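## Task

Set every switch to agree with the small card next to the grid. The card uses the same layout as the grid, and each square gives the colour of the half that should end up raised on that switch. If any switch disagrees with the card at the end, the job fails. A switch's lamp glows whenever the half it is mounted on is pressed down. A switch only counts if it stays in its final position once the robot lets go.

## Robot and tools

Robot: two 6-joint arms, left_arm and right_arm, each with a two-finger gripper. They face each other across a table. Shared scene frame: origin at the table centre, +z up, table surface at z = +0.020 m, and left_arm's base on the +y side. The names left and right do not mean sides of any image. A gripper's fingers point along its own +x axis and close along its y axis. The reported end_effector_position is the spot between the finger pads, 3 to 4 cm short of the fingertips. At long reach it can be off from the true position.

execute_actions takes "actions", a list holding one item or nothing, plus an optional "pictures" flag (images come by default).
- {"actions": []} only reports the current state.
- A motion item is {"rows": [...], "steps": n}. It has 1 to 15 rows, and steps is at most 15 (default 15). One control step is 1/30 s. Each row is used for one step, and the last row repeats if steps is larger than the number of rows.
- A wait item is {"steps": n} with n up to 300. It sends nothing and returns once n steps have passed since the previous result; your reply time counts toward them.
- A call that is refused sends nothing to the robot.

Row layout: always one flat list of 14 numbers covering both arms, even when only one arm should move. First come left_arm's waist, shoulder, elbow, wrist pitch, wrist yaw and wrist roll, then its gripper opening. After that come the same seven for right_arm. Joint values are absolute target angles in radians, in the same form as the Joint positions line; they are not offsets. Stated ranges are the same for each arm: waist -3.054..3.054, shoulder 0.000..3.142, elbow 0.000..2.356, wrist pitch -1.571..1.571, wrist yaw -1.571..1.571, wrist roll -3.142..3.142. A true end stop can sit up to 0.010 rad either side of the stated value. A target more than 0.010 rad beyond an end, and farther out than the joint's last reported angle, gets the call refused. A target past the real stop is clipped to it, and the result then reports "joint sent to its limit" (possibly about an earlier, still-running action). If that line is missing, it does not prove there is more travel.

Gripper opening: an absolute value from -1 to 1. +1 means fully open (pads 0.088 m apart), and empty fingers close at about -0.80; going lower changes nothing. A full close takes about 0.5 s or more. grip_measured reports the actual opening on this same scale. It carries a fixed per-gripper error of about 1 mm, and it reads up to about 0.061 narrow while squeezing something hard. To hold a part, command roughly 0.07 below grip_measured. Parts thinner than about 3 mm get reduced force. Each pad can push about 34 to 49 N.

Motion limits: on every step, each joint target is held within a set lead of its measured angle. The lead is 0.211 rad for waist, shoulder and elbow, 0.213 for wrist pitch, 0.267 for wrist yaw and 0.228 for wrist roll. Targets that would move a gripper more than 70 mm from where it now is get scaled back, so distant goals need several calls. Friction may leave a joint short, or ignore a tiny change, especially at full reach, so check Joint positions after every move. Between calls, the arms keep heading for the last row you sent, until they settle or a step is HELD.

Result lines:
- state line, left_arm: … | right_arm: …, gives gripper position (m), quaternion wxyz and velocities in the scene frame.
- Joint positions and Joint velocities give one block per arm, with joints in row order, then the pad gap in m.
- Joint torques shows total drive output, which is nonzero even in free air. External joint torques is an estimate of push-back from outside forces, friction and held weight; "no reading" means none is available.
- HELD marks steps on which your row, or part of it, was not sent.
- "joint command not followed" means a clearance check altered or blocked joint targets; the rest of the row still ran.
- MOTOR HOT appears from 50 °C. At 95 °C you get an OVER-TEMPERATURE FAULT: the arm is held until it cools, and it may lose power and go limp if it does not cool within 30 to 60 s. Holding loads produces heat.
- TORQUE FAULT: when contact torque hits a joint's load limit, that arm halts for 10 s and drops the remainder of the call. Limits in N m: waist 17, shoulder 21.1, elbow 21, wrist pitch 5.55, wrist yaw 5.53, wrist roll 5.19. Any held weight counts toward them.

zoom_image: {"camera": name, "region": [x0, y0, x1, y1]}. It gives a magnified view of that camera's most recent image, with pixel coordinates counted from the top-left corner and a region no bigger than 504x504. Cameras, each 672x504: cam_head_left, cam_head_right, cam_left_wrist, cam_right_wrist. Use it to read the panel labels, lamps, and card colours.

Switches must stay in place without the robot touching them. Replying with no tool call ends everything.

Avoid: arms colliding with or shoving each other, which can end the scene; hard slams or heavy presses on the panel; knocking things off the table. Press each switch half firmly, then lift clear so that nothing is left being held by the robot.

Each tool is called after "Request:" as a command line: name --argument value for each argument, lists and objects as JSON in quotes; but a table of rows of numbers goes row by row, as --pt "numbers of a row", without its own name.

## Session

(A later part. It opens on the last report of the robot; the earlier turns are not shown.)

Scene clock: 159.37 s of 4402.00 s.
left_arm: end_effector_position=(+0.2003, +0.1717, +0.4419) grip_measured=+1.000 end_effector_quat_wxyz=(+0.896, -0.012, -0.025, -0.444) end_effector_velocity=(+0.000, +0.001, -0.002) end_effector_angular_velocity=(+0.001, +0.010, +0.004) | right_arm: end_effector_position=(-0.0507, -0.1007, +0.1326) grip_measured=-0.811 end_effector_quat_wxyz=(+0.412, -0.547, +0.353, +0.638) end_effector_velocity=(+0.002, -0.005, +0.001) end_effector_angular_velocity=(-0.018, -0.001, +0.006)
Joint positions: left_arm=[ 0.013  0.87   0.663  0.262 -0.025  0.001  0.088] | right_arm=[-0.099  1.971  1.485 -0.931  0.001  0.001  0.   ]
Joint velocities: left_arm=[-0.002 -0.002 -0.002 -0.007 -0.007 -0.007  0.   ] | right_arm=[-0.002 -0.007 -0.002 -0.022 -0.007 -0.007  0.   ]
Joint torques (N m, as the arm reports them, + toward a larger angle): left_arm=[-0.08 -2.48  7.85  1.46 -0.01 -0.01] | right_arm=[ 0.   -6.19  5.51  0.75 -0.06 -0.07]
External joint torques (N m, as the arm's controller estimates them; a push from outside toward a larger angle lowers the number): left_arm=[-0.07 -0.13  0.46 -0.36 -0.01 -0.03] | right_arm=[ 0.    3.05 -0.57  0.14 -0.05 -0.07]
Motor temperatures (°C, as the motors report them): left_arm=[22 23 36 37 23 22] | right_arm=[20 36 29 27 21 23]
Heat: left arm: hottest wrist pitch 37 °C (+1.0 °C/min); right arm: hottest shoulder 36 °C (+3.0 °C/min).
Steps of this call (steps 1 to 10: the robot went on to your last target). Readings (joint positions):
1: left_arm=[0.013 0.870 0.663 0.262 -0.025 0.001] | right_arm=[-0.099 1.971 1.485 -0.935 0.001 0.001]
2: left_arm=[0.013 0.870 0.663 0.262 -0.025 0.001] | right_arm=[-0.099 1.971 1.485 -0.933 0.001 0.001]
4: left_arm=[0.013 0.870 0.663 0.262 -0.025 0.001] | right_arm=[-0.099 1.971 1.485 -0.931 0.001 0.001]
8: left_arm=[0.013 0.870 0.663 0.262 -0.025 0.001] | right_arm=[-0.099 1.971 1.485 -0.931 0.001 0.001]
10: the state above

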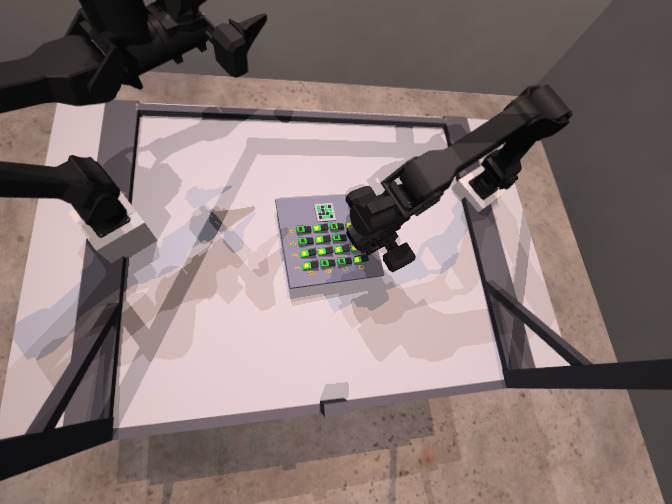

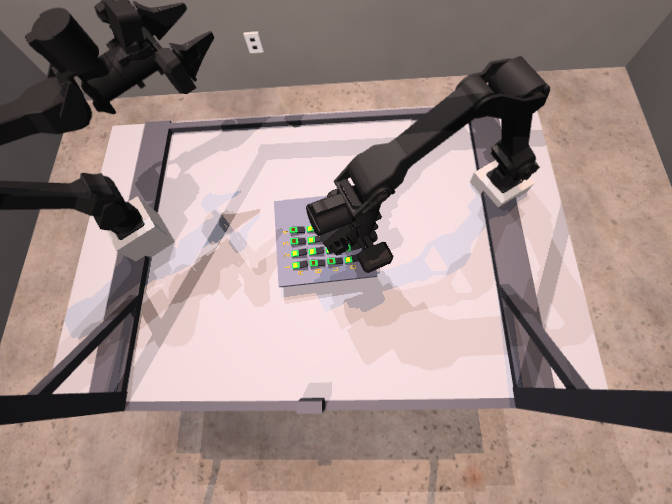

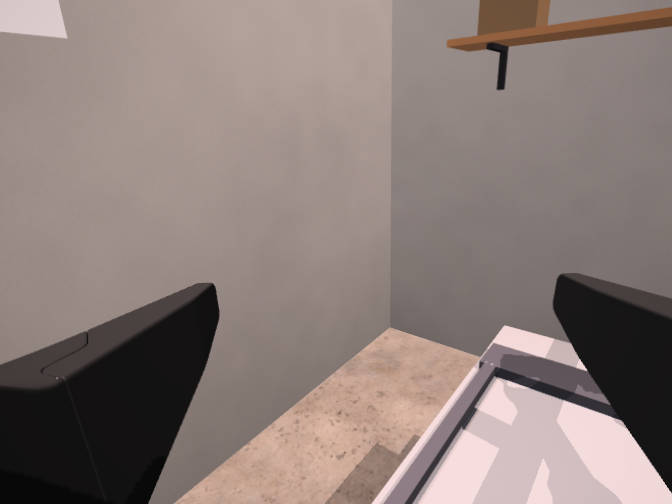

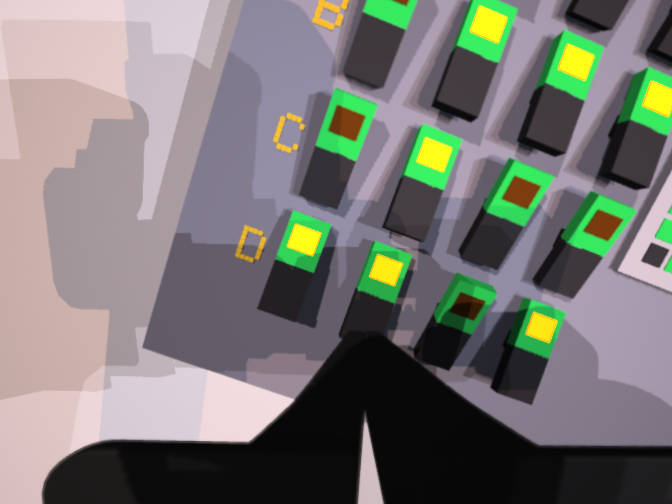

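Request:
execute_actions --actions '[{"rows":[[0.013,0.87,0.663,0.262,-0.025,0,1,-0.102,1.995,1.485,-0.925,0,0,-0.9],[0.013,0.87,0.663,0.262,-0.025,0,1,-0.102,2.005,1.485,-0.925,0,0,-0.9],[0.013,0.87,0.663,0.262,-0.025,0,1,-0.102,2.015,1.485,-0.925,0,0,-0.9],[0.013,0.87,0.663,0.262,-0.025,0,1,-0.102,2.025,1.48,-0.925,0,0,-0.9],[0.013,0.87,0.663,0.262,-0.025,0,1,-0.102,2.035,1.475,-0.925,0,0,-0.9],[0.013,0.87,0.663,0.262,-0.025,0,1,-0.102,2.045,1.47,-0.925,0,0,-0.9],[0.013,0.87,0.663,0.262,-0.025,0,1,-0.102,2.055,1.465,-0.925,0,0,-0.9],[0.013,0.87,0.663,0.262,-0.025,0,1,-0.102,2.065,1.465,-0.925,0,0,-0.9],[0.013,0.87,0.663,0.262,-0.025,0,1,-0.102,2.075,1.465,-0.925,0,0,-0.9],[0.013,0.87,0.663,0.262,-0.025,0,1,-0.102,2.085,1.465,-0.925,0,0,-0.9]]}]' --pictures false

Request:
execute_actions --actions '[{"steps":8}]'

Request:
execute_actions --actions '[{"rows":[[0.013,0.87,0.663,0.262,-0.025,0,1,-0.102,2.03,1.485,-0.925,0,0,-0.9],[0.013,0.87,0.663,0.262,-0.025,0,1,-0.102,2.0,1.49,-0.93,0,0,-0.9],[0.013,0.87,0.663,0.262,-0.025,0,1,-0.102,1.97,1.49,-0.94,0,0,-0.9],[0.013,0.87,0.663,0.262,-0.025,0,1,-0.102,1.94,1.49,-0.95,0,0,-0.9],[0.013,0.87,0.663,0.262,-0.025,0,1,-0.102,1.9,1.49,-0.97,0,0,-0.9],[0.013,0.87,0.663,0.262,-0.025,0,1,-0.102,1.86,1.49,-1.0,0,0,-0.9],[0.013,0.87,0.663,0.262,-0.025,0,1,-0.102,1.8,1.49,-1.03,0,0,-0.9],[0.013,0.87,0.663,0.262,-0.025,0,1,-0.102,1.72,1.49,-1.06,0,0,-0.9],[0.013,0.87,0.663,0.262,-0.025,0,1,-0.102,1.62,1.49,-1.1,0,0,-0.9]]}]' --pictures false

Request:
execute_actions --actions '[{"steps":15}]'

Request:
zoom_image --camera "cam_head_left" --region '[270, 190, 390, 290]'

Scene clock: 184.00 s of 4402.00 s.
left_arm: end_effector_position=(+0.2003, +0.1717, +0.4419) grip_measured=+1.000 end_effector_quat_wxyz=(+0.896, -0.012, -0.025, -0.444) end_effector_velocity=(+0.001, +0.002, -0.007) end_effector_angular_velocity=(+0.021, +0.025, +0.019) | right_arm: end_effector_position=(-0.0491, -0.1037, +0.1026) grip_measured=-0.811 end_effector_quat_wxyz=(+0.399, -0.570, +0.368, +0.617) end_effector_velocity=(+0.006, -0.003, -0.008) end_effector_angular_velocity=(-0.019, -0.035, +0.018)
Joint positions: left_arm=[ 0.013  0.87   0.663  0.262 -0.025  0.001  0.088] | right_arm=[-0.1    2.048  1.481 -0.924  0.001  0.001  0.   ]
Joint velocities: left_arm=[-0.002 -0.007 -0.002 -0.037 -0.022 -0.007  0.   ] | right_arm=[-0.002  0.017 -0.007 -0.007  0.022 -0.022  0.   ]
Joint torques (N m, as the arm reports them, + toward a larger angle): left_arm=[-0.08 -2.45  7.83  1.46 -0.02 -0.02] | right_arm=[-0.29 -4.34  4.17  0.52 -0.04 -0.07]
External joint torques (N m, as the arm's controller estimates them; a push from outside toward a larger angle lowers the number): left_arm=[-0.08 -0.08  0.46 -0.35 -0.01 -0.03] | right_arm=[-0.27  4.89 -1.51  0.06 -0.04 -0.07]
Motor temperatures (°C, as the motors report them): left_arm=[22 23 37 37 23 22] | right_arm=[20 36 29 26 21 23]
Heat: left arm: hottest elbow 37 °C (+1.0 °C/min); right arm: hottest shoulder 36 °C (+0.0 °C/min).
Steps of this call (steps 1 to 15: the robot went on to your last target; steps 16 to 90: nothing new was sent; then 21.13 s passed at rest; steps 91 to 105: all 15 steps of this action). Readings (joint positions):
91: left_arm=[0.013 0.870 0.663 0.262 -0.025 0.001] | right_arm=[-0.099 1.972 1.485 -0.931 0.001 0.001]
92: left_arm=[0.013 0.870 0.663 0.262 -0.025 0.001] | right_arm=[-0.099 1.973 1.485 -0.929 0.001 0.001]
94: left_arm=[0.013 0.870 0.663 0.262 -0.025 0.001] | right_arm=[-0.099 1.981 1.485 -0.926 0.001 0.001]
98: left_arm=[0.013 0.870 0.663 0.262 -0.025 0.001] | right_arm=[-0.099 2.017 1.483 -0.926 0.001 0.001]
105: the state above

Scene clock: 184.27 s of 4402.00 s.
left_arm: end_effector_position=(+0.2003, +0.1717, +0.4419) grip_measured=+1.000 end_effector_quat_wxyz=(+0.896, -0.012, -0.025, -0.444) end_effector_velocity=(+0.001, +0.001, -0.004) end_effector_angular_velocity=(+0.014, +0.002, +0.015) | right_arm: end_effector_position=(-0.0489, -0.1038, +0.1023) grip_measured=-0.811 end_effector_quat_wxyz=(+0.399, -0.570, +0.368, +0.616) end_effector_velocity=(-0.002, -0.005, -0.001) end_effector_angular_velocity=(-0.020, +0.014, +0.011)
Joint positions: left_arm=[ 0.013  0.87   0.663  0.262 -0.025  0.001  0.088] | right_arm=[-0.1    2.049  1.481 -0.925  0.001  0.001  0.   ]
Joint velocities: left_arm=[-0.007 -0.002 -0.007 -0.007 -0.022  0.007  0.   ] | right_arm=[ 0.002 -0.002 -0.007 -0.007 -0.022 -0.007  0.   ]
Joint torques (N m, as the arm reports them, + toward a larger angle): left_arm=[-0.13 -2.46  7.84  1.45 -0.02 -0.01] | right_arm=[-0.18 -4.17  4.01  0.59 -0.05 -0.08]
External joint torques (N m, as the arm's controller estimates them; a push from outside toward a larger angle lowers the number): left_arm=[-0.13 -0.07  0.43 -0.38 -0.02 -0.03] | right_arm=[-0.25  5.3  -1.84  0.08 -0.04 -0.08]
Motor temperatures (°C, as the motors report them): left_arm=[22 23 37 37 23 22] | right_arm=[20 35 29 26 21 23]
Heat: left arm: hottest elbow 37 °C (+1.0 °C/min); right arm: hottest shoulder 35 °C (-1.0 °C/min).
Steps of this call (steps 1 to 8: the robot went on to your last target). Readings (joint positions):
1: left_arm=[0.013 0.870 0.663 0.262 -0.025 0.001] | right_arm=[-0.100 2.049 1.481 -0.925 0.001 0.001]
2: left_arm=[0.013 0.870 0.663 0.262 -0.025 0.001] | right_arm=[-0.100 2.049 1.481 -0.925 0.001 0.001]
4: left_arm=[0.013 0.870 0.663 0.262 -0.025 0.001] | right_arm=[-0.100 2.049 1.481 -0.925 0.001 0.001]
8: the state above

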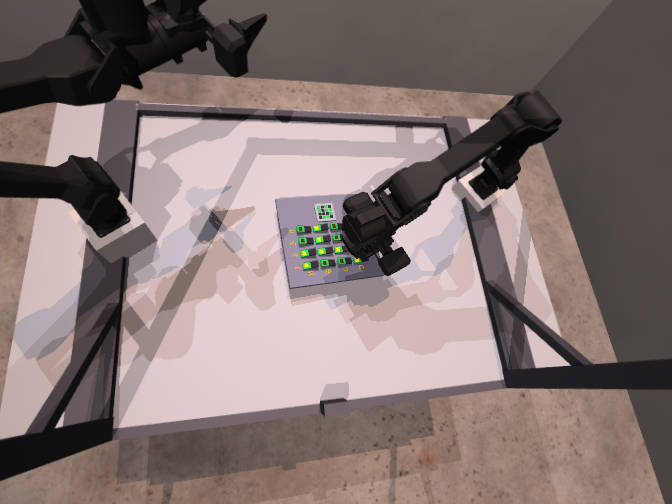

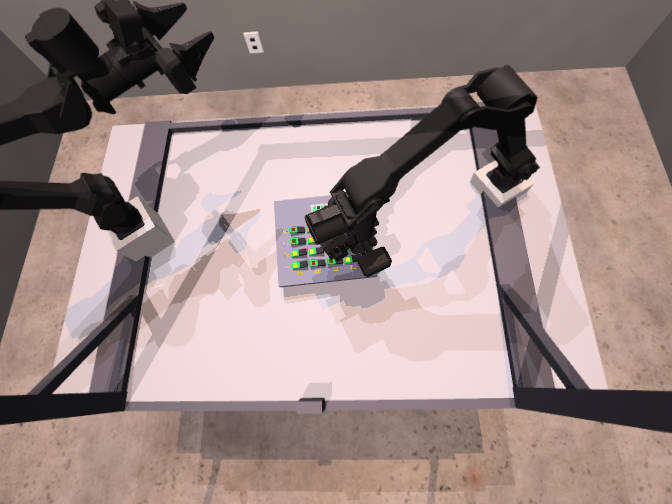

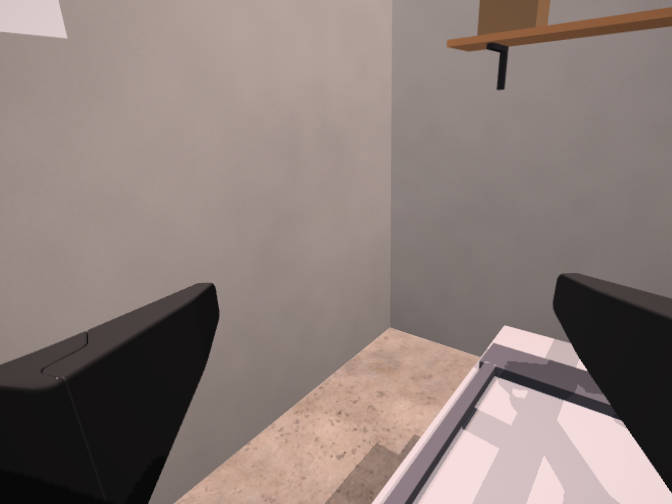

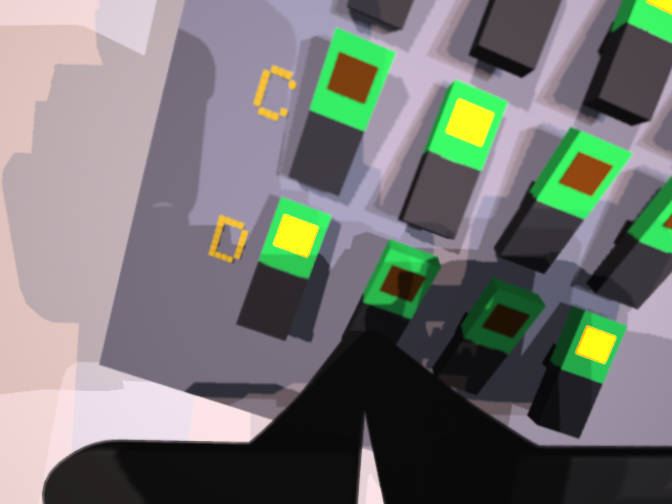

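Scene clock: 184.77 s of 4402.00 s.
left_arm: end_effector_position=(+0.2003, +0.1717, +0.4419) grip_measured=+1.000 end_effector_quat_wxyz=(+0.896, -0.012, -0.025, -0.444) end_effector_velocity=(-0.003, -0.002, -0.002) end_effector_angular_velocity=(+0.002, +0.009, -0.025) | right_arm: end_effector_position=(-0.0345, -0.1356, +0.2528) grip_measured=-0.811 end_effector_quat_wxyz=(+0.446, -0.480, +0.310, +0.689) end_effector_velocity=(+0.015, -0.035, +0.208) end_effector_angular_velocity=(+0.499, +0.230, +0.007)
Joint positions: left_arm=[ 0.013  0.87   0.663  0.262 -0.025  0.001  0.088] | right_arm=[-0.1    1.631  1.499 -1.085  0.001  0.001  0.   ]
Joint velocities: left_arm=[-0.002 -0.002 -0.002 -0.007  0.022 -0.007  0.   ] | right_arm=[-0.002 -0.505  0.125 -0.081 -0.007 -0.007  0.   ]
Joint torques (N m, as the arm reports them, + toward a larger angle): left_arm=[-0.09 -2.48  7.85  1.44 -0.03 -0.02] | right_arm=[-0.14 -2.68  4.72  0.71 -0.04 -0.07]
External joint torques (N m, as the arm's controller estimates them; a push from outside toward a larger angle lowers the number): left_arm=[-0.08 -0.1   0.45 -0.38 -0.03 -0.03] | right_arm=[-0.14  1.22  0.02 -0.12 -0.04 -0.08]
Motor temperatures (°C, as the motors report them): left_arm=[22 23 37 37 23 22] | right_arm=[20 36 29 26 21 23]
Heat: left arm: hottest elbow 37 °C (+1.0 °C/min); right arm: hottest shoulder 36 °C (+0.0 °C/min).
Steps of this call (steps 1 to 15: all 15 steps of this action). Readings (joint positions):
1: left_arm=[0.013 0.870 0.663 0.262 -0.025 0.001] | right_arm=[-0.100 2.047 1.482 -0.925 0.001 0.001]
2: left_arm=[0.013 0.870 0.663 0.262 -0.025 0.001] | right_arm=[-0.100 2.042 1.482 -0.925 0.001 0.001]
4: left_arm=[0.013 0.870 0.663 0.262 -0.025 0.001] | right_arm=[-0.100 2.026 1.482 -0.932 0.001 0.001]
8: left_arm=[0.013 0.870 0.663 0.262 -0.025 0.001] | right_arm=[-0.100 1.913 1.482 -0.992 0.001 0.001]
15: the state above

Scene clock: 185.27 s of 4402.00 s.
left_arm: end_effector_position=(+0.2003, +0.1717, +0.4419) grip_measured=+1.000 end_effector_quat_wxyz=(+0.896, -0.012, -0.025, -0.444) end_effector_velocity=(-0.001, -0.000, -0.002) end_effector_angular_velocity=(+0.010, -0.001, +0.000) | right_arm: end_effector_position=(-0.0327, -0.1396, +0.2573) grip_measured=-0.811 end_effector_quat_wxyz=(+0.446, -0.479, +0.309, +0.690) end_effector_velocity=(-0.001, -0.003, -0.001) end_effector_angular_velocity=(-0.008, +0.001, +0.012)
Joint positions: left_arm=[ 0.013  0.87   0.663  0.262 -0.025  0.001  0.088] | right_arm=[-0.1    1.614  1.499 -1.098  0.001  0.001  0.   ]
Joint velocities: left_arm=[-0.007 -0.002 -0.002 -0.007 -0.007  0.007  0.   ] | right_arm=[ 0.002 -0.002 -0.002 -0.007 -0.007 -0.007  0.   ]
Joint torques (N m, as the arm reports them, + toward a larger angle): left_arm=[-0.07 -2.45  7.88  1.44 -0.03 -0.03] | right_arm=[-0.14 -5.12  5.63  0.98 -0.04 -0.07]
External joint torques (N m, as the arm's controller estimates them; a push from outside toward a larger angle lowers the number): left_arm=[-0.04 -0.05  0.43 -0.39 -0.04 -0.04] | right_arm=[-0.16  1.82 -0.94  0.01 -0.04 -0.08]
Motor temperatures (°C, as the motors report them): left_arm=[22 23 37 37 23 22] | right_arm=[20 36 29 26 21 23]
Heat: left arm: hottest elbow 37 °C (+1.0 °C/min); right arm: hottest shoulder 36 °C (+0.0 °C/min).
Steps of this call (steps 1 to 15: the robot went on to your last target). Readings (joint positions):
1: left_arm=[0.013 0.870 0.663 0.262 -0.025 0.001] | right_arm=[-0.100 1.619 1.502 -1.087 0.001 0.001]
2: left_arm=[0.013 0.870 0.663 0.262 -0.025 0.001] | right_arm=[-0.100 1.613 1.503 -1.090 0.001 0.001]
4: left_arm=[0.013 0.870 0.663 0.262 -0.025 0.001] | right_arm=[-0.100 1.613 1.502 -1.095 0.001 0.001]
8: left_arm=[0.013 0.870 0.663 0.262 -0.025 0.001] | right_arm=[-0.100 1.614 1.499 -1.098 0.001 0.001]
15: the state above

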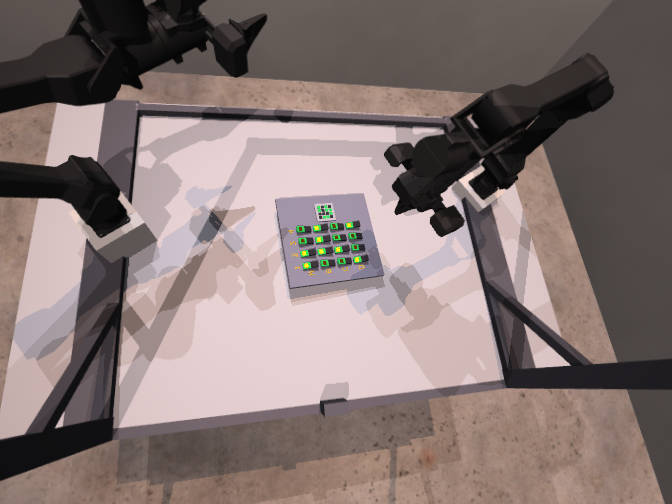

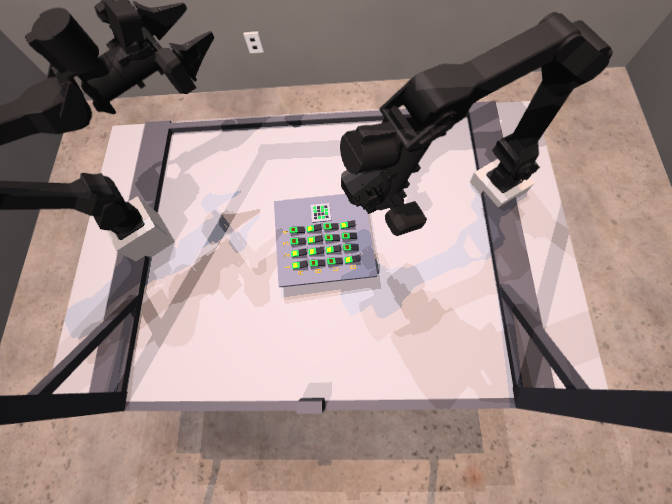

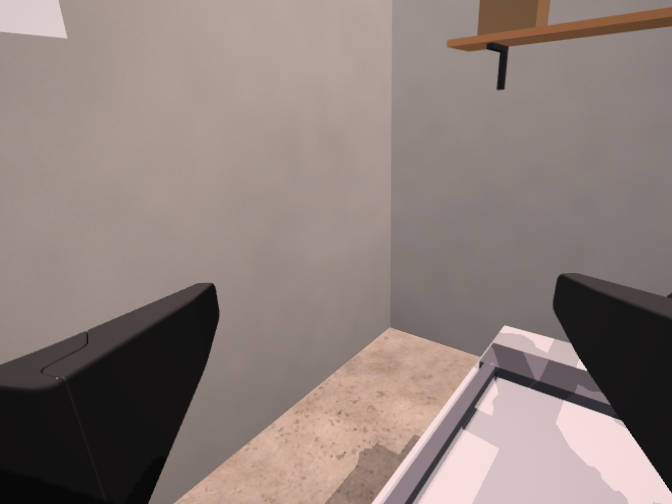

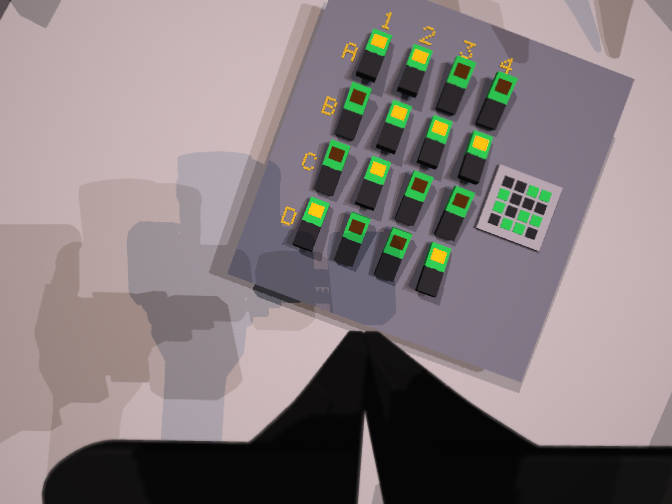

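Region (270, 190, 390, 290) of cam_head_left's 672x504 image, scaled by 4.200, with more detail than that image has.

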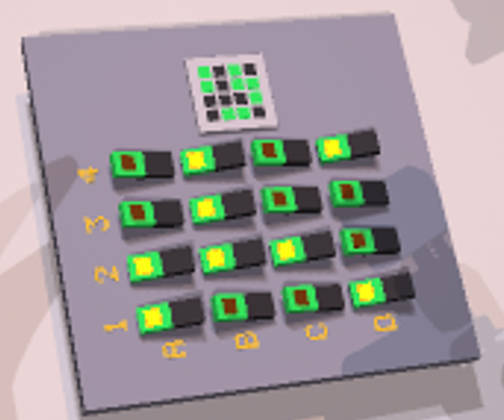

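Request:
zoom_image --camera "cam_right_wrist" --region '[280, 20, 580, 310]'

Region (280, 20, 580, 310) of cam_right_wrist's 672x504 image, scaled by 1.680, with more detail than that image has; it fills the top 487 rows of this view, and the rest is white.

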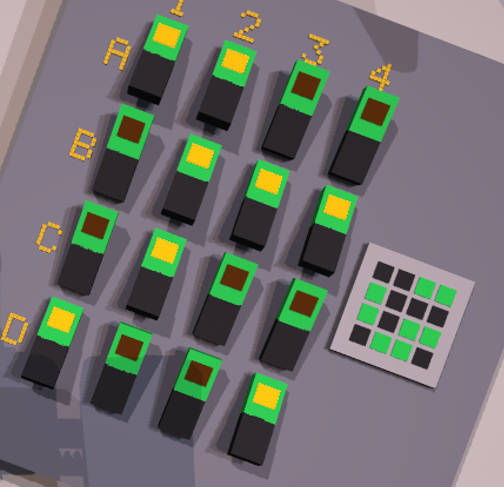

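Request:
finished_scene --scene 2

The scene is finished: the task was done.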